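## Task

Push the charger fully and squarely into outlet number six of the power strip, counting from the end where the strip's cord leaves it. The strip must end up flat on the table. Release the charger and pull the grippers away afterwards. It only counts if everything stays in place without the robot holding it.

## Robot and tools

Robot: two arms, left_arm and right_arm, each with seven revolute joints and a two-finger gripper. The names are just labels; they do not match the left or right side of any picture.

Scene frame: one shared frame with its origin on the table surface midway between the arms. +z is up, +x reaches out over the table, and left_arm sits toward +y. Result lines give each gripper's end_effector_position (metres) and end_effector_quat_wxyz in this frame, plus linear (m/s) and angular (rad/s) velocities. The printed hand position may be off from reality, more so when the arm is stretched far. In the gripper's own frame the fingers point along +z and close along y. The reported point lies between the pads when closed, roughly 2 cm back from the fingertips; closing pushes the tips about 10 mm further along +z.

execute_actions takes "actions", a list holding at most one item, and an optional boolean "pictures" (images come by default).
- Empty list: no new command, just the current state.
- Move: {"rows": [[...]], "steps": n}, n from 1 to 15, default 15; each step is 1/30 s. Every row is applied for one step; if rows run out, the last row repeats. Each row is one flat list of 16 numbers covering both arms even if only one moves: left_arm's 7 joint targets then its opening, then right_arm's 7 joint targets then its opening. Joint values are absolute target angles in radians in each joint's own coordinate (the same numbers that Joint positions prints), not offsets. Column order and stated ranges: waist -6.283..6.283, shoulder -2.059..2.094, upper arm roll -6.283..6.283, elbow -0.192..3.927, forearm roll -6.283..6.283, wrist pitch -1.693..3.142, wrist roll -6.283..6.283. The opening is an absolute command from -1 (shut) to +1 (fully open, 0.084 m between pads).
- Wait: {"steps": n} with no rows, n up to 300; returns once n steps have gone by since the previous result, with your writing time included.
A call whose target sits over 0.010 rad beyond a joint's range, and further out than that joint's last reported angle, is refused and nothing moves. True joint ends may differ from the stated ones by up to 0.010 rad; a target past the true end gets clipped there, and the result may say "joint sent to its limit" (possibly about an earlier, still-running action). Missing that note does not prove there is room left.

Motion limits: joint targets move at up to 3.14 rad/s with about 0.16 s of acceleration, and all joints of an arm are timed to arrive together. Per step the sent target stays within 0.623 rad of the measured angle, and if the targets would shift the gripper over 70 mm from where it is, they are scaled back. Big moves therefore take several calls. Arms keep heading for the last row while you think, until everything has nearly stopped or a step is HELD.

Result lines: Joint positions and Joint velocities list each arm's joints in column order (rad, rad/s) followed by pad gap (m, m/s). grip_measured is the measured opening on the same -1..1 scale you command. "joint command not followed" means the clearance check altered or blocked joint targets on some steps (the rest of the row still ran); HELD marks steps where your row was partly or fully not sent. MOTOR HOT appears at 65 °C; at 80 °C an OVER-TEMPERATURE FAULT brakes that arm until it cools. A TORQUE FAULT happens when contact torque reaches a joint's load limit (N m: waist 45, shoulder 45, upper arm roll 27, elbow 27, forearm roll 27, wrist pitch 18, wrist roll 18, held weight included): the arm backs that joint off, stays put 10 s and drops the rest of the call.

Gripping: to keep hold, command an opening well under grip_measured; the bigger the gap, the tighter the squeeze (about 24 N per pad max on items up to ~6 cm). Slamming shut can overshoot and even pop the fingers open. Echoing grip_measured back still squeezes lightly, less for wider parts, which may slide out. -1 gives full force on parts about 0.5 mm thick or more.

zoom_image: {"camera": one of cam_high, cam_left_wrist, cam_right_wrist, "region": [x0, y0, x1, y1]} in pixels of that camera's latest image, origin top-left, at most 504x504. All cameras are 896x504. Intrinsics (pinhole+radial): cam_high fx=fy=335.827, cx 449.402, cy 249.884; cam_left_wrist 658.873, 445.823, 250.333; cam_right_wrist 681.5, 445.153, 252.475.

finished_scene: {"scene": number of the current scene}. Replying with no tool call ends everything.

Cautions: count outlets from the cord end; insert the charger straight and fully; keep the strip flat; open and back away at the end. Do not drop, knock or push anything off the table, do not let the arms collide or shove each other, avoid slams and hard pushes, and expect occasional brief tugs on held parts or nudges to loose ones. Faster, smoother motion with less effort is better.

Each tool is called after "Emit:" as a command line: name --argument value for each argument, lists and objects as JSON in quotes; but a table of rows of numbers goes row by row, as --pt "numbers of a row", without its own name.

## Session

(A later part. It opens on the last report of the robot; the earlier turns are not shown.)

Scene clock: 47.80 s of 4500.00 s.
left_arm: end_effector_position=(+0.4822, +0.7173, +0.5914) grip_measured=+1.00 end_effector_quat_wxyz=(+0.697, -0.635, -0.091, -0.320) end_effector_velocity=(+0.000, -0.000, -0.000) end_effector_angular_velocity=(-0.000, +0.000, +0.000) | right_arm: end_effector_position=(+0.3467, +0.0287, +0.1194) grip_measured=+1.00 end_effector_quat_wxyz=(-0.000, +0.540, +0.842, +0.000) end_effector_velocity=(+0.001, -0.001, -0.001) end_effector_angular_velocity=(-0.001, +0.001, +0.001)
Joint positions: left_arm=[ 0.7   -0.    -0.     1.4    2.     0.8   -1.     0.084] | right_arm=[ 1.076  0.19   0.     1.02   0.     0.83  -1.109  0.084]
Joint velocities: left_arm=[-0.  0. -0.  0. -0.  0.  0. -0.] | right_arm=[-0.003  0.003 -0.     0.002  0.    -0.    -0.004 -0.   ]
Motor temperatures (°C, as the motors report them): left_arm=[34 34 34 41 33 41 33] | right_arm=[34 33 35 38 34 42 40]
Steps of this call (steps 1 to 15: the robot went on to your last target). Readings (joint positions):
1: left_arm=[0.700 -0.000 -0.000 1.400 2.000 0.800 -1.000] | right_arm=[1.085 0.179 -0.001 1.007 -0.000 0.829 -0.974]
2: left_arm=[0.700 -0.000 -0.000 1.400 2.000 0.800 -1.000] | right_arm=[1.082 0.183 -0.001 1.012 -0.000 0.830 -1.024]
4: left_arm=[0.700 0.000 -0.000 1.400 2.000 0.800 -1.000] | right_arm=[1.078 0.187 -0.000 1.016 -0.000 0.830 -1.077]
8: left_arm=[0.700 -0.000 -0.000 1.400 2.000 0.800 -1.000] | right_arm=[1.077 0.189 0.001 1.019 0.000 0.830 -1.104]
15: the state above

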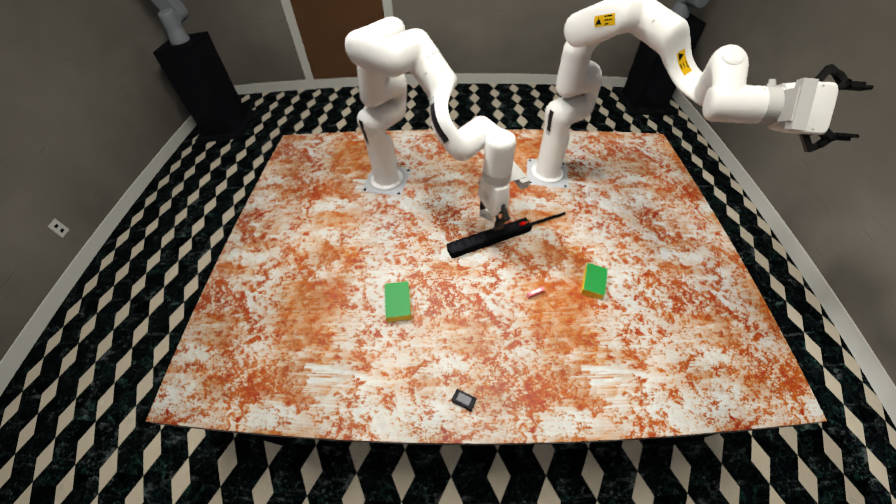

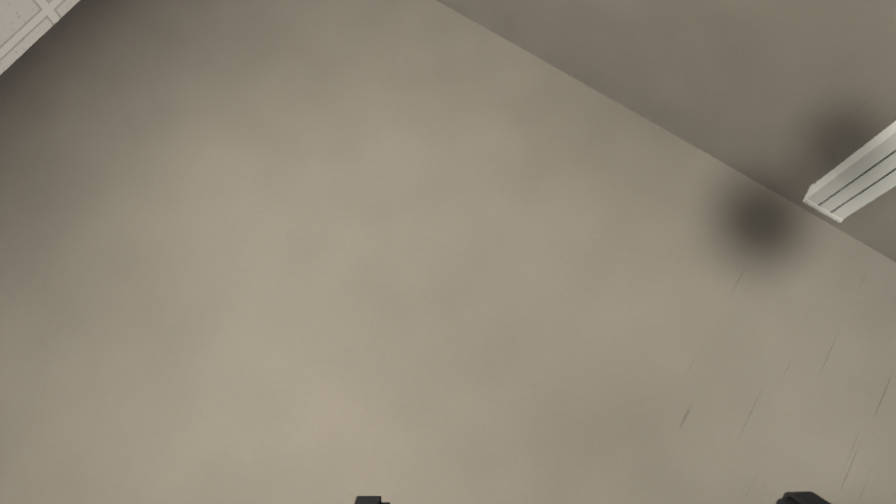

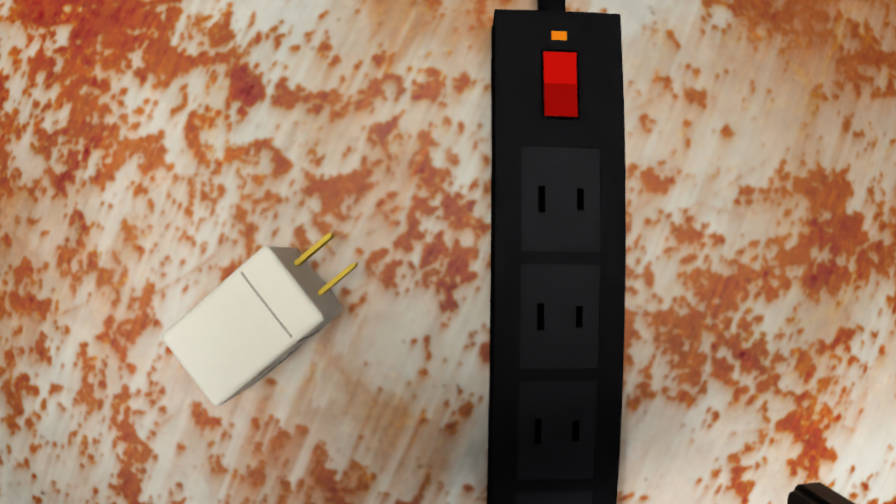

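Emit:
execute_actions --actions '[{"rows":[[0.7,0,0,1.4,2.0,0.8,-1,1,1.076,0.381,0,0.977,0,0.596,-1.09,0.7]]}]' --pictures false

Emit:
execute_actions --actions '[{"rows":[[0.7,0,0,1.4,2.0,0.8,-1,1,1.076,0.381,0,0.977,0,0.596,-1.09,-1]]}]' --pictures false

Emit:
execute_actions --actions '[{"rows":[[0.7,0,0,1.4,2.0,0.8,-1,1,1.076,0.23,0,1.02,0,0.79,-1.09,-1]]}]'

Emit:
execute_actions --actions '[{"rows":[[0.7,0,0,1.4,2.0,0.8,-1,1,0.98,0.3,0,1.15,0,0.85,-0.75,-1]]}]' --pictures false

Emit:
execute_actions --actions '[{"rows":[[0.7,0,0,1.4,2.0,0.8,-1,1,0.88,0.38,0,1.28,0,0.9,-0.38,-1]]}]' --pictures false

Emit:
execute_actions --actions '[{"rows":[[0.7,0,0,1.4,2.0,0.8,-1,1,0.78,0.47,0,1.4,0,0.93,0,-1]]}]'

Scene clock: 58.40 s of 4500.00 s.
left_arm: end_effector_position=(+0.4822, +0.7173, +0.5914) grip_measured=+1.00 end_effector_quat_wxyz=(+0.697, -0.635, -0.091, -0.320) end_effector_velocity=(-0.001, +0.000, +0.000) end_effector_angular_velocity=(+0.000, -0.000, +0.001) | right_arm: end_effector_position=(+0.3491, +0.0313, +0.0300) grip_measured=+0.70 end_effector_quat_wxyz=(+0.000, +0.548, +0.836, +0.002) end_effector_velocity=(+0.006, +0.007, +0.001) end_effector_angular_velocity=(+0.024, -0.020, -0.003)
Joint positions: left_arm=[ 0.7    0.    -0.     1.4    2.     0.8   -1.     0.084] | right_arm=[ 1.076  0.378 -0.     0.979  0.     0.598 -1.09   0.073]
Joint velocities: left_arm=[ 0.    -0.001  0.001 -0.001  0.    -0.    -0.    -0.   ] | right_arm=[-0.     0.006 -0.001  0.007  0.    -0.031  0.003 -0.   ]
Motor temperatures (°C, as the motors report them): left_arm=[34 34 34 41 33 41 33] | right_arm=[34 33 35 38 34 42 40]
Steps of this call (steps 1 to 15: the robot went on to your last target; steps 16 to 90: nothing new was sent; then 7.10 s passed at rest; steps 91 to 105: all 15 steps of this action). Readings (joint positions):
91: left_arm=[0.700 -0.000 -0.000 1.400 2.000 0.800 -1.000] | right_arm=[1.076 0.190 0.000 1.020 -0.000 0.830 -1.110]
92: left_arm=[0.700 -0.000 -0.000 1.400 2.000 0.800 -1.000] | right_arm=[1.076 0.193 -0.000 1.020 0.000 0.824 -1.110]
94: left_arm=[0.700 -0.000 0.000 1.400 2.000 0.800 -1.000] | right_arm=[1.076 0.227 -0.000 1.017 0.000 0.775 -1.105]
98: left_arm=[0.700 0.000 -0.000 1.400 2.000 0.800 -1.000] | right_arm=[1.076 0.344 0.000 0.981 -0.000 0.649 -1.094]
105: the state above

Scene clock: 58.90 s of 4500.00 s.
left_arm: end_effector_position=(+0.4822, +0.7173, +0.5914) grip_measured=+1.00 end_effector_quat_wxyz=(+0.697, -0.635, -0.091, -0.320) end_effector_velocity=(+0.000, +0.000, -0.001) end_effector_angular_velocity=(-0.001, +0.001, +0.001) | right_arm: end_effector_position=(+0.3485, +0.0307, +0.0287) grip_measured=-0.03 end_effector_quat_wxyz=(+0.000, +0.548, +0.836, +0.001) end_effector_velocity=(-0.000, +0.001, +0.000) end_effector_angular_velocity=(+0.001, -0.000, -0.000)
Joint positions: left_arm=[ 0.7   -0.    -0.     1.4    2.     0.8   -1.     0.084] | right_arm=[ 1.076  0.38  -0.     0.978 -0.     0.596 -1.09   0.043]
Joint velocities: left_arm=[ 0.     0.001 -0.    -0.001 -0.001  0.001  0.    -0.   ] | right_arm=[ 0.001 -0.001  0.     0.     0.001  0.     0.001  0.   ]
Motor temperatures (°C, as the motors report them): left_arm=[34 34 34 41 33 41 33] | right_arm=[34 33 35 38 34 42 40]
Steps of this call (steps 1 to 15: all 15 steps of this action). Readings (joint positions):
1: left_arm=[0.700 0.000 -0.000 1.400 2.000 0.800 -1.000] | right_arm=[1.076 0.379 -0.000 0.979 0.000 0.597 -1.090]
2: left_arm=[0.700 -0.000 -0.000 1.400 2.000 0.800 -1.000] | right_arm=[1.076 0.379 -0.000 0.979 0.000 0.597 -1.090]
4: left_arm=[0.700 -0.000 0.000 1.400 2.000 0.800 -1.000] | right_arm=[1.076 0.380 -0.000 0.978 0.000 0.596 -1.090]
8: left_arm=[0.700 0.000 -0.000 1.400 2.000 0.800 -1.000] | right_arm=[1.076 0.380 -0.000 0.978 -0.000 0.596 -1.090]
15: the state above

Scene clock: 59.40 s of 4500.00 s.
left_arm: end_effector_position=(+0.4822, +0.7173, +0.5914) grip_measured=+1.00 end_effector_quat_wxyz=(+0.697, -0.635, -0.091, -0.320) end_effector_velocity=(+0.000, -0.000, +0.001) end_effector_angular_velocity=(+0.001, -0.001, -0.001) | right_arm: end_effector_position=(+0.3481, +0.0303, +0.1004) grip_measured=-0.03 end_effector_quat_wxyz=(-0.000, +0.548, +0.836, -0.003) end_effector_velocity=(+0.003, +0.005, +0.010) end_effector_angular_velocity=(+0.012, -0.009, -0.000)
Joint positions: left_arm=[ 0.7    0.     0.     1.4    2.     0.8   -1.     0.084] | right_arm=[ 1.076  0.233  0.     1.017 -0.     0.789 -1.09   0.043]
Joint velocities: left_arm=[ 0.    -0.    -0.     0.001  0.    -0.     0.    -0.   ] | right_arm=[ 0.001 -0.009  0.     0.017  0.001  0.01   0.002  0.   ]
Motor temperatures (°C, as the motors report them): left_arm=[34 34 34 41 33 41 33] | right_arm=[34 33 35 38 34 42 40]
Steps of this call (steps 1 to 15: all 15 steps of this action). Readings (joint positions):
1: left_arm=[0.700 -0.000 -0.000 1.400 2.000 0.800 -1.000] | right_arm=[1.076 0.380 -0.000 0.978 -0.000 0.596 -1.090]
2: left_arm=[0.700 0.000 -0.000 1.400 2.000 0.800 -1.000] | right_arm=[1.076 0.378 -0.000 0.978 0.000 0.602 -1.090]
4: left_arm=[0.700 -0.000 -0.000 1.400 2.000 0.800 -1.000] | right_arm=[1.076 0.346 0.000 0.981 -0.000 0.652 -1.090]
8: left_arm=[0.700 -0.000 0.000 1.400 2.000 0.800 -1.000] | right_arm=[1.076 0.245 -0.000 1.022 0.000 0.761 -1.090]
15: the state above

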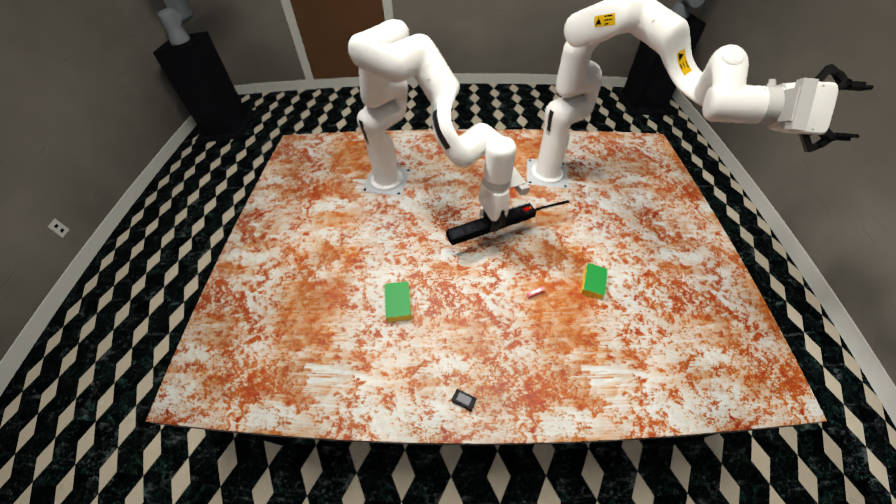

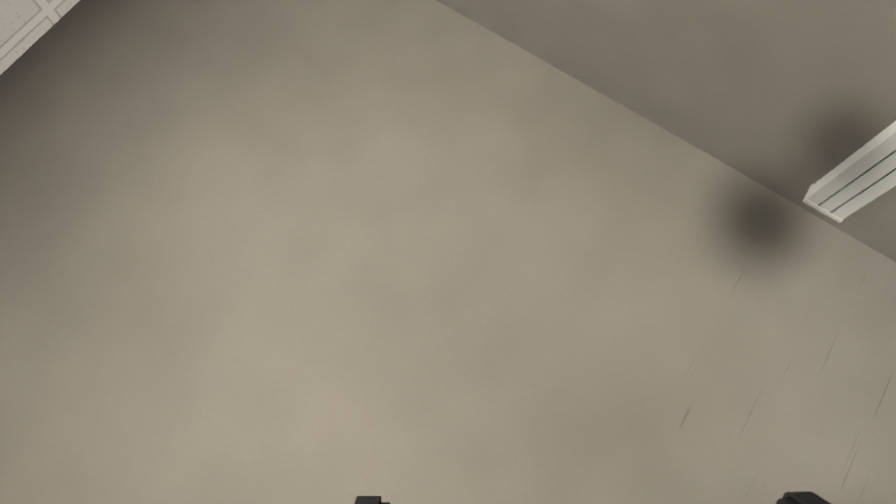

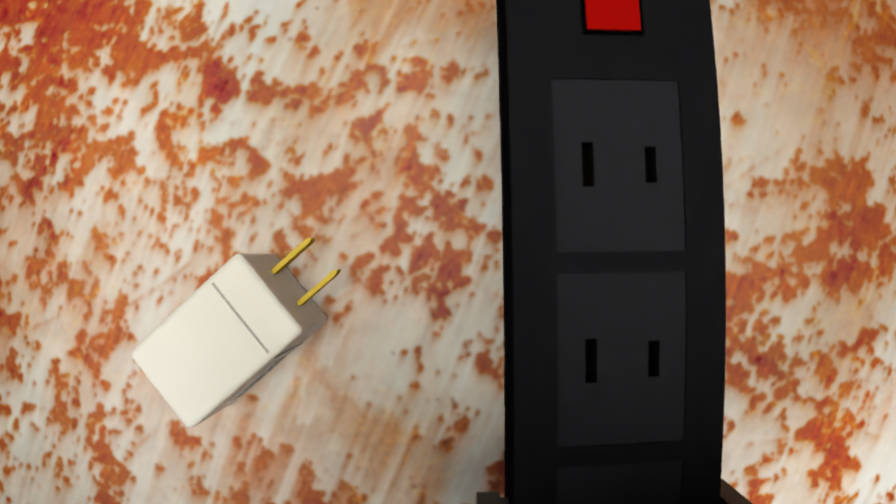

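Scene clock: 59.90 s of 4500.00 s.
left_arm: end_effector_position=(+0.4822, +0.7173, +0.5914) grip_measured=+1.00 end_effector_quat_wxyz=(+0.697, -0.635, -0.091, -0.320) end_effector_velocity=(-0.000, -0.000, +0.001) end_effector_angular_velocity=(+0.001, -0.001, +0.000) | right_arm: end_effector_position=(+0.4032, +0.0221, +0.1115) grip_measured=-0.03 end_effector_quat_wxyz=(-0.000, +0.714, +0.700, -0.001) end_effector_velocity=(-0.015, +0.014, -0.002) end_effector_angular_velocity=(-0.001, +0.011, +0.001)
Joint positions: left_arm=[ 0.7    0.     0.     1.4    2.     0.8   -1.     0.084] | right_arm=[ 0.982  0.3    0.002  1.148  0.     0.85  -0.753  0.043]
Joint velocities: left_arm=[-0.    -0.     0.     0.001 -0.     0.    -0.    -0.   ] | right_arm=[0.013 0.008 0.025 0.007 0.    0.008 0.035 0.   ]
Motor temperatures (°C, as the motors report them): left_arm=[34 34 34 41 33 41 33] | right_arm=[34 33 35 38 34 42 40]
Steps of this call (steps 1 to 15: all 15 steps of this action). Readings (joint positions):
1: left_arm=[0.700 -0.000 0.000 1.400 2.000 0.800 -1.000] | right_arm=[1.076 0.232 0.000 1.018 -0.000 0.790 -1.090]
2: left_arm=[0.700 0.000 -0.000 1.400 2.000 0.800 -1.000] | right_arm=[1.075 0.233 0.000 1.020 -0.000 0.791 -1.084]
4: left_arm=[0.700 -0.000 -0.000 1.400 2.000 0.800 -1.000] | right_arm=[1.063 0.245 0.003 1.039 0.000 0.800 -1.034]
8: left_arm=[0.700 -0.000 0.000 1.400 2.000 0.800 -1.000] | right_arm=[1.001 0.287 -0.002 1.122 0.000 0.836 -0.828]
15: the state above

Scene clock: 60.40 s of 4500.00 s.
left_arm: end_effector_position=(+0.4822, +0.7173, +0.5914) grip_measured=+1.00 end_effector_quat_wxyz=(+0.697, -0.635, -0.091, -0.320) end_effector_velocity=(+0.000, -0.000, -0.000) end_effector_angular_velocity=(-0.001, +0.000, -0.000) | right_arm: end_effector_position=(+0.4607, +0.0026, +0.1156) grip_measured=-0.03 end_effector_quat_wxyz=(-0.000, +0.857, +0.515, -0.000) end_effector_velocity=(-0.021, +0.029, +0.001) end_effector_angular_velocity=(+0.011, +0.011, +0.018)
Joint positions: left_arm=[ 0.7   -0.    -0.     1.4    2.     0.8   -1.     0.084] | right_arm=[ 0.882  0.379  0.002  1.278  0.     0.9   -0.384  0.043]
Joint velocities: left_arm=[-0.  0.  0. -0. -0. -0.  0. -0.] | right_arm=[ 0.023  0.006  0.04   0.012  0.001  0.007  0.042 -0.   ]
Motor temperatures (°C, as the motors report them): left_arm=[34 34 34 41 33 41 33] | right_arm=[34 33 35 38 34 42 40]
Steps of this call (steps 1 to 15: all 15 steps of this action). Readings (joint positions):
1: left_arm=[0.700 -0.000 0.000 1.400 2.000 0.800 -1.000] | right_arm=[0.982 0.300 0.002 1.148 0.000 0.850 -0.752]
2: left_arm=[0.700 -0.000 -0.000 1.400 2.000 0.800 -1.000] | right_arm=[0.981 0.301 0.002 1.150 0.000 0.851 -0.746]
4: left_arm=[0.700 0.000 -0.000 1.400 2.000 0.800 -1.000] | right_arm=[0.968 0.311 0.004 1.167 0.000 0.858 -0.694]
8: left_arm=[0.700 -0.000 -0.000 1.400 2.000 0.800 -1.000] | right_arm=[0.904 0.360 -0.001 1.249 0.000 0.887 -0.473]
15: the state above

Scene clock: 60.90 s of 4500.00 s.
left_arm: end_effector_position=(+0.4822, +0.7173, +0.5914) grip_measured=+1.00 end_effector_quat_wxyz=(+0.697, -0.635, -0.091, -0.320) end_effector_velocity=(+0.000, -0.000, +0.001) end_effector_angular_velocity=(+0.000, -0.002, -0.000) | right_arm: end_effector_position=(+0.5160, -0.0260, +0.1103) grip_measured=-0.03 end_effector_quat_wxyz=(-0.000, +0.955, +0.297, -0.000) end_effector_velocity=(-0.022, +0.040, +0.003) end_effector_angular_velocity=(+0.024, +0.007, +0.027)
Joint positions: left_arm=[ 0.7   -0.    -0.     1.4    2.     0.8   -1.     0.084] | right_arm=[ 0.782  0.469  0.002  1.399  0.     0.93  -0.004  0.043]
Joint velocities: left_arm=[-0.     0.001 -0.     0.002 -0.001  0.    -0.     0.   ] | right_arm=[0.029 0.004 0.049 0.016 0.002 0.004 0.044 0.   ]
Motor temperatures (°C, as the motors report them): left_arm=[34 34 34 41 33 41 33] | right_arm=[34 33 35 38 34 42 40]
Steps of this call (steps 1 to 15: all 15 steps of this action). Readings (joint positions):
1: left_arm=[0.700 -0.000 -0.000 1.400 2.000 0.800 -1.000] | right_arm=[0.882 0.380 0.003 1.279 0.000 0.900 -0.382]
2: left_arm=[0.700 -0.000 -0.000 1.400 2.000 0.800 -1.000] | right_arm=[0.881 0.381 0.003 1.280 0.000 0.901 -0.376]
4: left_arm=[0.700 -0.000 0.000 1.400 2.000 0.800 -1.000] | right_arm=[0.869 0.392 0.005 1.296 0.000 0.905 -0.324]
8: left_arm=[0.700 -0.000 -0.000 1.400 2.000 0.800 -1.000] | right_arm=[0.805 0.447 -0.001 1.370 -0.000 0.922 -0.099]
15: the state above

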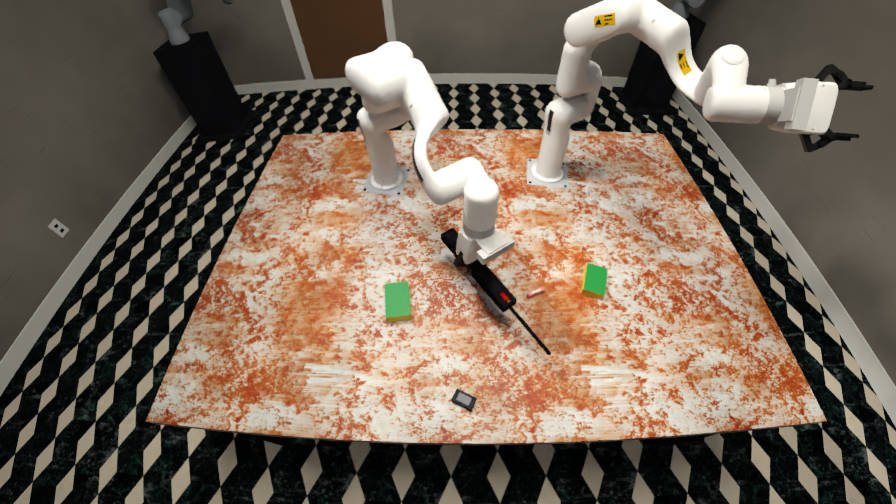

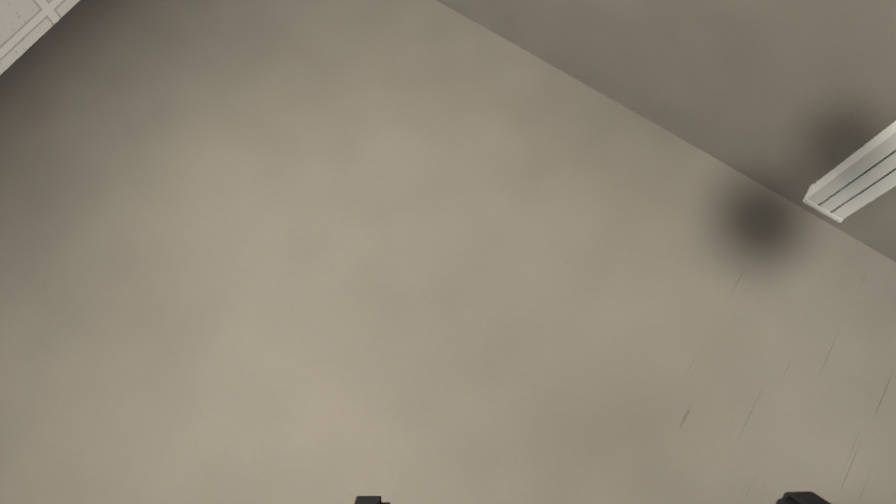

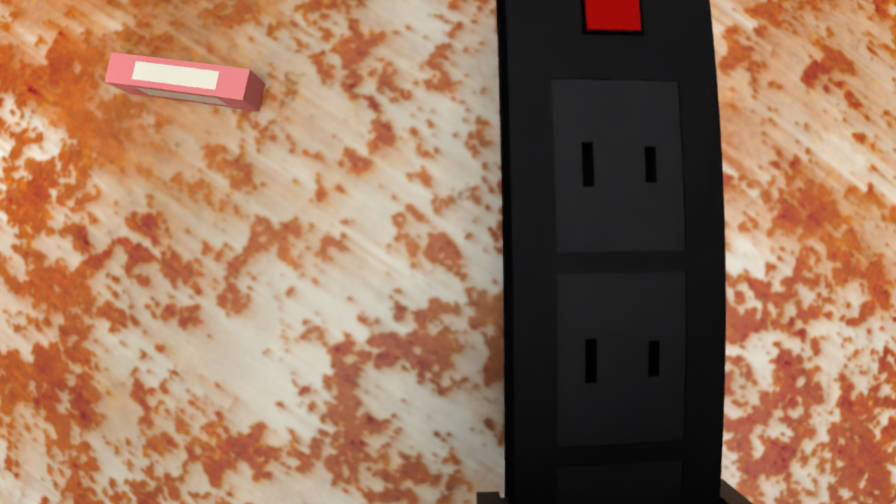

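Emit:
execute_actions --actions '[{"rows":[[0.7,0,0,1.4,2.0,0.8,-1,1,0.78,0.595,0,1.378,0,0.783,0,-1]]}]' --pictures false

Emit:
execute_actions --actions '[{"rows":[[0.7,0,0,1.4,2.0,0.8,-1,1,0.78,0.616,0,1.374,0,0.758,0,-1]]}]' --pictures false

Emit:
execute_actions --actions '[{"rows":[[0.7,0,0,1.4,2.0,0.8,-1,1,0.78,0.616,0,1.374,0,0.758,0,1]],"steps":10}]' --pictures false

Emit:
execute_actions --actions '[{"rows":[[0.7,0,0,1.4,2.0,0.8,-1,1,0.78,0.25,0,1.3,0,0.9,0,1]]}]' --pictures false

Emit:
execute_actions --actions '[{"rows":[[0.7,0,0,1.4,2.0,0.8,-1,1,1.1,-0.2,0,0.5,0,-0.17,0,1]]}]' --pictures false

Emit:
execute_actions --actions '[{"steps":15}]' --pictures false

Emit:
execute_actions --actions '[{"rows":[[0.7,0,0,1.4,2.0,0.8,-1,1,1.285,0.2,0,0.2,0,-0.87,0,0.6]]}]' --pictures false

Emit:
execute_actions --actions '[{"steps":12}]' --pictures false

Emit:
execute_actions --actions '[{"rows":[[0.7,0,0,1.4,2.0,0.8,-1,1,1.285,0.585,0,0.29,0,-1.165,0,0.6]]}]' --pictures false

Emit:
execute_actions --actions '[{"steps":8}]'

Scene clock: 76.17 s of 4500.00 s.
left_arm: end_effector_position=(+0.4822, +0.7173, +0.5914) grip_measured=+1.00 end_effector_quat_wxyz=(+0.697, -0.635, -0.091, -0.320) end_effector_velocity=(+0.000, +0.000, -0.000) end_effector_angular_velocity=(-0.000, -0.000, +0.000) | right_arm: end_effector_position=(+0.5223, -0.0245, +0.0433) grip_measured=-0.03 end_effector_quat_wxyz=(-0.001, +0.956, +0.293, +0.003) end_effector_velocity=(-0.007, -0.006, -0.013) end_effector_angular_velocity=(-0.014, +0.020, -0.002)
Joint positions: left_arm=[ 0.7   -0.     0.     1.4    2.     0.8   -1.     0.084] | right_arm=[ 0.78   0.592 -0.     1.381  0.     0.783  0.     0.043]
Joint velocities: left_arm=[ 0.  0. -0.  0. -0. -0.  0. -0.] | right_arm=[-0.001  0.01  -0.    -0.019  0.    -0.005  0.001 -0.   ]
Motor temperatures (°C, as the motors report them): left_arm=[34 34 34 41 33 40 33] | right_arm=[34 34 35 39 34 42 40]
Steps of this call (steps 1 to 15: the robot went on to your last target; steps 16 to 90: nothing new was sent; then 11.77 s passed at rest; steps 91 to 105: all 15 steps of this action). Readings (joint positions):
91: left_arm=[0.700 -0.000 -0.000 1.400 2.000 0.800 -1.000] | right_arm=[0.780 0.470 -0.000 1.400 -0.000 0.930 -0.000]
92: left_arm=[0.700 0.000 -0.000 1.400 2.000 0.800 -1.000] | right_arm=[0.780 0.473 -0.000 1.400 0.000 0.924 -0.000]
94: left_arm=[0.700 0.000 -0.000 1.400 2.000 0.800 -1.000] | right_arm=[0.780 0.506 -0.000 1.401 0.000 0.877 0.000]
98: left_arm=[0.700 0.000 -0.000 1.400 2.000 0.800 -1.000] | right_arm=[0.780 0.589 0.000 1.371 -0.000 0.802 -0.000]
105: the state above

Scene clock: 76.67 s of 4500.00 s.
left_arm: end_effector_position=(+0.4822, +0.7173, +0.5914) grip_measured=+1.00 end_effector_quat_wxyz=(+0.697, -0.635, -0.091, -0.320) end_effector_velocity=(-0.000, +0.000, +0.000) end_effector_angular_velocity=(+0.000, -0.000, +0.001) | right_arm: end_effector_position=(+0.5206, -0.0255, +0.0293) grip_measured=-0.03 end_effector_quat_wxyz=(-0.000, +0.956, +0.293, +0.000) end_effector_velocity=(-0.000, -0.000, -0.001) end_effector_angular_velocity=(+0.000, +0.001, +0.001)
Joint positions: left_arm=[ 0.7   -0.    -0.     1.4    2.     0.8   -1.     0.084] | right_arm=[ 0.78   0.615  0.     1.374  0.     0.758 -0.     0.043]
Joint velocities: left_arm=[-0.  0.  0.  0. -0.  0.  0.  0.] | right_arm=[-0.001  0.001  0.001 -0.     0.    -0.001 -0.001 -0.   ]
Motor temperatures (°C, as the motors report them): left_arm=[34 34 34 41 33 40 33] | right_arm=[34 34 35 39 34 42 40]
Steps of this call (steps 1 to 15: all 15 steps of this action). Readings (joint positions):
1: left_arm=[0.700 0.000 0.000 1.400 2.000 0.800 -1.000] | right_arm=[0.780 0.593 -0.000 1.380 0.000 0.783 0.000]
2: left_arm=[0.700 -0.000 0.000 1.400 2.000 0.800 -1.000] | right_arm=[0.780 0.596 -0.000 1.379 0.000 0.779 -0.000]
4: left_arm=[0.700 0.000 -0.000 1.400 2.000 0.800 -1.000] | right_arm=[0.780 0.605 -0.000 1.377 0.000 0.769 0.000]
8: left_arm=[0.700 -0.000 0.000 1.400 2.000 0.800 -1.000] | right_arm=[0.780 0.615 0.000 1.374 0.000 0.760 -0.000]
15: the state above

Scene clock: 77.00 s of 4500.00 s.
left_arm: end_effector_position=(+0.4822, +0.7173, +0.5914) grip_measured=+1.00 end_effector_quat_wxyz=(+0.697, -0.635, -0.091, -0.320) end_effector_velocity=(+0.000, +0.000, -0.000) end_effector_angular_velocity=(-0.000, +0.001, +0.000) | right_arm: end_effector_position=(+0.5204, -0.0257, +0.0289) grip_measured=+1.00 end_effector_quat_wxyz=(-0.000, +0.956, +0.293, +0.000) end_effector_velocity=(-0.000, +0.001, +0.000) end_effector_angular_velocity=(+0.001, -0.001, +0.002)
Joint positions: left_arm=[ 0.7   -0.    -0.     1.4    2.     0.8   -1.     0.084] | right_arm=[ 0.78   0.616 -0.     1.374 -0.     0.758  0.     0.084]
Joint velocities: left_arm=[ 0.     0.001  0.     0.     0.     0.    -0.     0.   ] | right_arm=[ 0.001  0.001  0.001  0.001  0.    -0.    -0.001  0.002]
Motor temperatures (°C, as the motors report them): left_arm=[34 34 34 41 33 40 33] | right_arm=[34 34 35 39 34 42 40]
Steps of this call (steps 1 to 10: all 10 steps of this action). Readings (joint positions):
1: left_arm=[0.700 0.000 0.000 1.400 2.000 0.800 -1.000] | right_arm=[0.780 0.616 0.000 1.374 0.000 0.758 -0.000]
2: left_arm=[0.700 0.000 0.000 1.400 2.000 0.800 -1.000] | right_arm=[0.780 0.616 0.000 1.374 0.000 0.758 -0.000]
4: left_arm=[0.700 -0.000 0.000 1.400 2.000 0.800 -1.000] | right_arm=[0.780 0.616 -0.000 1.374 -0.000 0.758 0.000]
8: left_arm=[0.700 -0.000 0.000 1.400 2.000 0.800 -1.000] | right_arm=[0.780 0.616 -0.000 1.374 -0.000 0.758 0.000]
10: the state above

Scene clock: 77.50 s of 4500.00 s.
left_arm: end_effector_position=(+0.4822, +0.7173, +0.5914) grip_measured=+1.00 end_effector_quat_wxyz=(+0.697, -0.635, -0.091, -0.320) end_effector_velocity=(-0.000, +0.000, +0.000) end_effector_angular_velocity=(+0.000, -0.001, +0.001) | right_arm: end_effector_position=(+0.5169, -0.0281, +0.1925) grip_measured=+1.00 end_effector_quat_wxyz=(-0.022, +0.953, +0.292, +0.072) end_effector_velocity=(-0.012, -0.009, +0.154) end_effector_angular_velocity=(+0.096, -0.140, -0.002)
Joint positions: left_arm=[ 0.7   -0.     0.     1.4    2.     0.8   -1.     0.084] | right_arm=[ 0.78   0.267 -0.     1.309  0.     0.891 -0.     0.084]
Joint velocities: left_arm=[-0.    -0.001  0.     0.    -0.     0.     0.    -0.   ] | right_arm=[-0.    -0.316 -0.001 -0.035  0.001  0.112  0.001 -0.   ]
Motor temperatures (°C, as the motors report them): left_arm=[34 34 34 41 33 40 33] | right_arm=[34 34 35 39 34 42 40]
Steps of this call (steps 1 to 15: all 15 steps of this action). Readings (joint positions):
1: left_arm=[0.700 -0.000 -0.000 1.400 2.000 0.800 -1.000] | right_arm=[0.780 0.616 -0.000 1.374 -0.000 0.758 0.000]
2: left_arm=[0.700 -0.000 0.000 1.400 2.000 0.800 -1.000] | right_arm=[0.780 0.612 0.000 1.372 -0.000 0.760 0.000]
4: left_arm=[0.700 0.000 -0.000 1.400 2.000 0.800 -1.000] | right_arm=[0.780 0.572 0.000 1.356 -0.000 0.780 0.000]
8: left_arm=[0.700 0.000 -0.000 1.400 2.000 0.800 -1.000] | right_arm=[0.780 0.445 -0.000 1.343 0.000 0.823 0.000]
15: the state above

Scene clock: 78.00 s of 4500.00 s.
left_arm: end_effector_position=(+0.4822, +0.7173, +0.5914) grip_measured=+1.00 end_effector_quat_wxyz=(+0.697, -0.635, -0.091, -0.320) end_effector_velocity=(+0.000, -0.000, -0.000) end_effector_angular_velocity=(-0.000, +0.000, -0.000) | right_arm: end_effector_position=(+0.3933, +0.0422, +0.2125) grip_measured=+1.00 end_effector_quat_wxyz=(-0.117, +0.875, +0.390, +0.263) end_effector_velocity=(-0.245, +0.149, +0.172) end_effector_angular_velocity=(+1.296, -1.166, +0.535)
Joint positions: left_arm=[ 0.7   -0.    -0.     1.4    2.     0.8   -1.     0.084] | right_arm=[ 1.023 -0.088  0.001  0.712 -0.     0.216 -0.     0.084]
Joint velocities: left_arm=[-0.  0. -0.  0.  0. -0.  0.  0.] | right_arm=[ 0.522 -0.751  0.011 -1.42  -0.001 -2.413 -0.     0.   ]
Motor temperatures (°C, as the motors report them): left_arm=[34 34 34 41 33 40 33] | right_arm=[34 34 35 39 34 42 40]
Steps of this call (steps 1 to 15: all 15 steps of this action). Readings (joint positions):
1: left_arm=[0.700 0.000 0.000 1.400 2.000 0.800 -1.000] | right_arm=[0.780 0.259 -0.000 1.307 0.000 0.893 0.000]
2: left_arm=[0.700 -0.000 -0.000 1.400 2.000 0.800 -1.000] | right_arm=[0.782 0.253 -0.001 1.300 -0.000 0.890 0.000]
4: left_arm=[0.700 0.000 -0.000 1.400 2.000 0.800 -1.000] | right_arm=[0.805 0.219 -0.006 1.249 -0.000 0.843 0.000]
8: left_arm=[0.700 -0.000 -0.000 1.400 2.000 0.800 -1.000] | right_arm=[0.896 0.095 0.004 1.068 0.000 0.661 -0.000]
15: the state above

Scene clock: 78.50 s of 4500.00 s.
left_arm: end_effector_position=(+0.4822, +0.7173, +0.5914) grip_measured=+1.00 end_effector_quat_wxyz=(+0.697, -0.635, -0.091, -0.320) end_effector_velocity=(+0.000, +0.000, -0.002) end_effector_angular_velocity=(-0.002, +0.002, -0.000) | right_arm: end_effector_position=(+0.3545, +0.0567, +0.2486) grip_measured=+1.00 end_effector_quat_wxyz=(-0.186, +0.814, +0.400, +0.378) end_effector_velocity=(-0.005, +0.001, -0.000) end_effector_angular_velocity=(+0.003, -0.004, +0.009)
Joint positions: left_arm=[ 0.7   -0.    -0.     1.4    2.     0.8   -1.     0.084] | right_arm=[ 1.099 -0.199 -0.001  0.501  0.    -0.169  0.     0.084]
Joint velocities: left_arm=[-0.     0.001 -0.    -0.002 -0.    -0.     0.     0.   ] | right_arm=[ 0.004 -0.005  0.004 -0.01  -0.    -0.01  -0.001 -0.   ]
Motor temperatures (°C, as the motors report them): left_arm=[34 34 34 41 33 40 33] | right_arm=[34 34 35 39 34 42 40]
Steps of this call (steps 1 to 15: the robot went on to your last target). Readings (joint positions):
1: left_arm=[0.700 0.000 -0.000 1.400 2.000 0.800 -1.000] | right_arm=[1.040 -0.112 0.001 0.666 -0.000 0.135 -0.000]
2: left_arm=[0.700 -0.000 0.000 1.400 2.000 0.800 -1.000] | right_arm=[1.056 -0.135 0.001 0.624 -0.000 0.059 -0.000]
4: left_arm=[0.700 -0.000 -0.000 1.400 2.000 0.800 -1.000] | right_arm=[1.080 -0.171 0.001 0.557 -0.000 -0.063 -0.000]
8: left_arm=[0.700 -0.000 0.000 1.400 2.000 0.800 -1.000] | right_arm=[1.097 -0.196 -0.000 0.509 0.000 -0.154 0.000]
15: the state above

Scene clock: 79.00 s of 4500.00 s.
left_arm: end_effector_position=(+0.4822, +0.7173, +0.5914) grip_measured=+1.00 end_effector_quat_wxyz=(+0.697, -0.635, -0.091, -0.320) end_effector_velocity=(-0.000, +0.000, +0.001) end_effector_angular_velocity=(+0.000, -0.001, +0.000) | right_arm: end_effector_position=(+0.2599, +0.0443, +0.1175) grip_measured=+0.59 end_effector_quat_wxyz=(-0.212, +0.783, +0.461, +0.361) end_effector_velocity=(-0.257, -0.119, -0.236) end_effector_angular_velocity=(+0.005, -0.003, +0.370)
Joint positions: left_arm=[ 0.7    0.    -0.     1.4    2.     0.8   -1.     0.084] | right_arm=[ 1.248  0.121  0.     0.26  -0.    -0.724 -0.     0.069]
Joint velocities: left_arm=[ 0.    -0.001  0.     0.     0.     0.    -0.    -0.   ] | right_arm=[ 0.363  0.774  0.005 -0.594 -0.001 -1.373 -0.001 -0.   ]
Motor temperatures (°C, as the motors report them): left_arm=[34 34 34 41 33 40 33] | right_arm=[34 34 35 39 34 42 40]
Steps of this call (steps 1 to 15: all 15 steps of this action). Readings (joint positions):
1: left_arm=[0.700 -0.000 -0.000 1.400 2.000 0.800 -1.000] | right_arm=[1.099 -0.199 -0.000 0.501 0.000 -0.170 0.000]
2: left_arm=[0.700 0.000 -0.000 1.400 2.000 0.800 -1.000] | right_arm=[1.101 -0.197 -0.001 0.499 0.000 -0.176 0.000]
4: left_arm=[0.700 0.000 -0.000 1.400 2.000 0.800 -1.000] | right_arm=[1.114 -0.167 -0.002 0.481 0.000 -0.227 0.000]
8: left_arm=[0.700 0.000 -0.000 1.400 2.000 0.800 -1.000] | right_arm=[1.162 -0.064 0.000 0.398 -0.000 -0.391 -0.000]
15: the state above

Scene clock: 79.40 s of 4500.00 s.
left_arm: end_effector_position=(+0.4822, +0.7173, +0.5914) grip_measured=+1.00 end_effector_quat_wxyz=(+0.697, -0.635, -0.091, -0.320) end_effector_velocity=(+0.000, -0.000, -0.002) end_effector_angular_velocity=(-0.001, +0.003, -0.001) | right_arm: end_effector_position=(+0.2352, +0.0314, +0.0981) grip_measured=+0.59 end_effector_quat_wxyz=(-0.221, +0.773, +0.474, +0.360) end_effector_velocity=(-0.005, -0.003, -0.005) end_effector_angular_velocity=(-0.008, +0.005, +0.007)
Joint positions: left_arm=[ 0.7    0.    -0.     1.4    2.     0.8   -1.     0.084] | right_arm=[ 1.284  0.199 -0.     0.202  0.    -0.869  0.     0.069]
Joint velocities: left_arm=[ 0.     0.    -0.    -0.003  0.    -0.    -0.    -0.   ] | right_arm=[ 0.005  0.009  0.003 -0.01  -0.001 -0.008  0.001 -0.   ]
Motor temperatures (°C, as the motors report them): left_arm=[34 34 34 41 33 40 33] | right_arm=[34 34 35 38 34 42 40]
Steps of this call (steps 1 to 12: the robot went on to your last target). Readings (joint positions):
1: left_arm=[0.700 -0.000 -0.000 1.400 2.000 0.800 -1.000] | right_arm=[1.259 0.145 0.001 0.241 -0.000 -0.767 -0.000]
2: left_arm=[0.700 -0.000 -0.000 1.400 2.000 0.800 -1.000] | right_arm=[1.269 0.165 0.001 0.225 -0.000 -0.802 -0.000]
4: left_arm=[0.700 -0.000 -0.000 1.400 2.000 0.800 -1.000] | right_arm=[1.279 0.187 0.001 0.207 -0.000 -0.843 -0.000]
8: left_arm=[0.700 -0.000 -0.000 1.400 2.000 0.800 -1.000] | right_arm=[1.284 0.197 -0.000 0.203 0.000 -0.866 0.000]
12: the state above

Scene clock: 79.90 s of 4500.00 s.
left_arm: end_effector_position=(+0.4822, +0.7173, +0.5914) grip_measured=+1.00 end_effector_quat_wxyz=(+0.697, -0.635, -0.091, -0.320) end_effector_velocity=(-0.000, +0.000, +0.001) end_effector_angular_velocity=(+0.000, -0.001, +0.000) | right_arm: end_effector_position=(+0.2314, +0.0249, +0.0288) grip_measured=+0.59 end_effector_quat_wxyz=(-0.220, +0.773, +0.474, +0.359) end_effector_velocity=(+0.003, +0.005, +0.003) end_effector_angular_velocity=(+0.028, -0.016, +0.001)
Joint positions: left_arm=[ 0.7    0.    -0.     1.4    2.     0.8   -1.     0.084] | right_arm=[ 1.285  0.581 -0.     0.289  0.    -1.162  0.     0.069]
Joint velocities: left_arm=[-0.    -0.     0.001  0.001 -0.    -0.     0.     0.   ] | right_arm=[ 0.     0.025  0.     0.017  0.    -0.041 -0.002 -0.   ]
Motor temperatures (°C, as the motors report them): left_arm=[34 34 34 41 33 40 33] | right_arm=[34 34 35 38 34 42 40]
Steps of this call (steps 1 to 15: all 15 steps of this action). Readings (joint positions):
1: left_arm=[0.700 -0.000 -0.000 1.400 2.000 0.800 -1.000] | right_arm=[1.284 0.199 -0.000 0.201 0.000 -0.870 0.000]
2: left_arm=[0.700 -0.000 -0.000 1.400 2.000 0.800 -1.000] | right_arm=[1.285 0.204 -0.000 0.203 0.000 -0.874 0.000]
4: left_arm=[0.700 -0.000 -0.000 1.400 2.000 0.800 -1.000] | right_arm=[1.285 0.251 -0.000 0.218 0.000 -0.914 0.000]
8: left_arm=[0.700 -0.000 -0.000 1.400 2.000 0.800 -1.000] | right_arm=[1.285 0.486 0.000 0.269 0.000 -1.086 -0.000]
15: the state above

Scene clock: 80.17 s of 4500.00 s.
left_arm: end_effector_position=(+0.4822, +0.7173, +0.5914) grip_measured=+1.00 end_effector_quat_wxyz=(+0.697, -0.635, -0.091, -0.320) end_effector_velocity=(-0.000, +0.000, +0.000) end_effector_angular_velocity=(+0.000, -0.000, +0.001) | right_arm: end_effector_position=(+0.2314, +0.0248, +0.0283) grip_measured=+0.59 end_effector_quat_wxyz=(-0.221, +0.773, +0.474, +0.360) end_effector_velocity=(-0.002, -0.001, -0.002) end_effector_angular_velocity=(-0.005, +0.002, +0.003)
Joint positions: left_arm=[ 0.7    0.     0.     1.4    2.     0.8   -1.     0.084] | right_arm=[ 1.285  0.584 -0.     0.29  -0.    -1.165  0.     0.069]
Joint velocities: left_arm=[-0. -0.  0. -0. -0.  0. -0.  0.] | right_arm=[ 0.001  0.006  0.001  0.    -0.001 -0.001 -0.001  0.   ]
Motor temperatures (°C, as the motors report them): left_arm=[34 34 34 41 33 40 33] | right_arm=[34 34 35 38 34 42 40]
Steps of this call (steps 1 to 8: the robot went on to your last target). Readings (joint positions):
1: left_arm=[0.700 -0.000 -0.000 1.400 2.000 0.800 -1.000] | right_arm=[1.285 0.582 -0.000 0.290 0.000 -1.163 0.000]
2: left_arm=[0.700 0.000 -0.000 1.400 2.000 0.800 -1.000] | right_arm=[1.285 0.582 -0.000 0.290 0.000 -1.164 0.000]
4: left_arm=[0.700 -0.000 -0.000 1.400 2.000 0.800 -1.000] | right_arm=[1.285 0.583 -0.000 0.290 0.000 -1.165 0.000]
8: the state above

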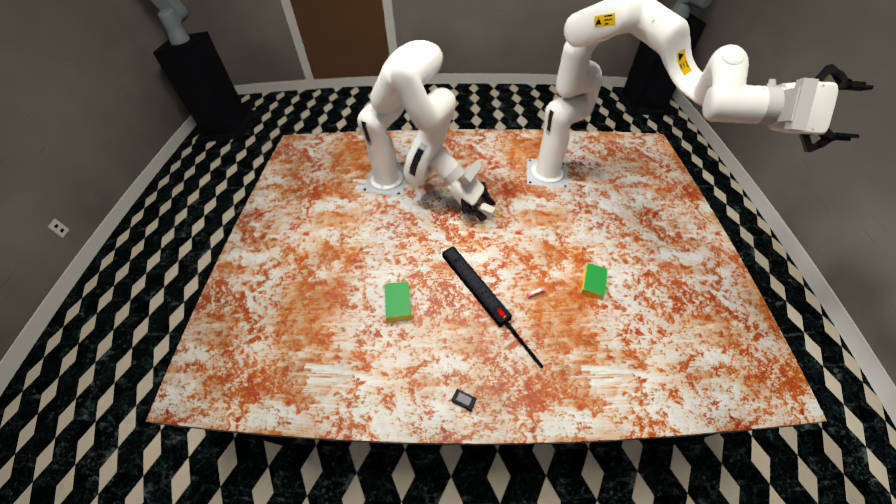

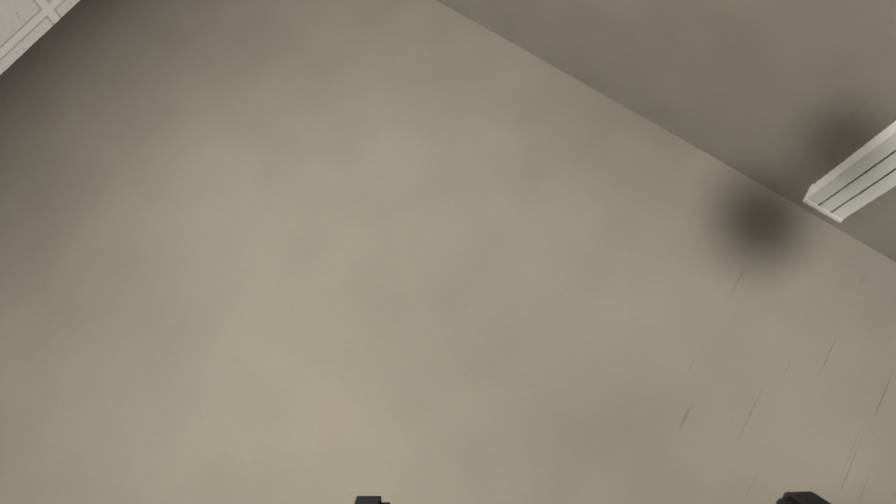

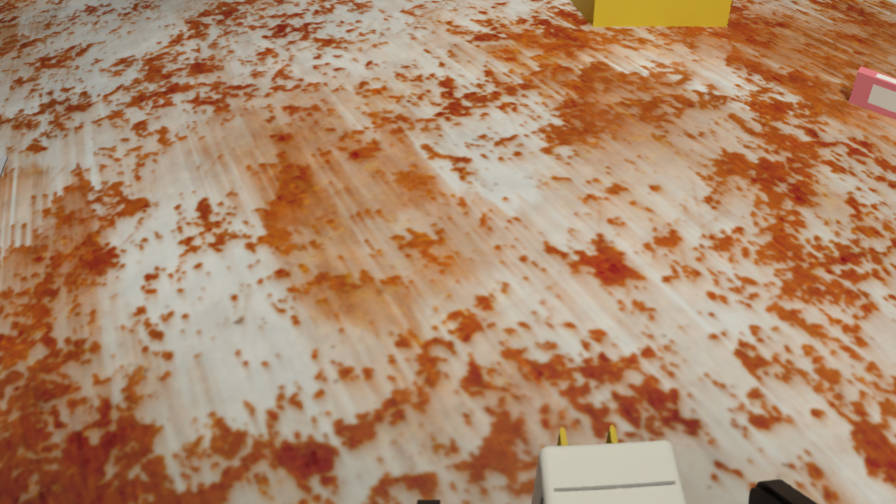

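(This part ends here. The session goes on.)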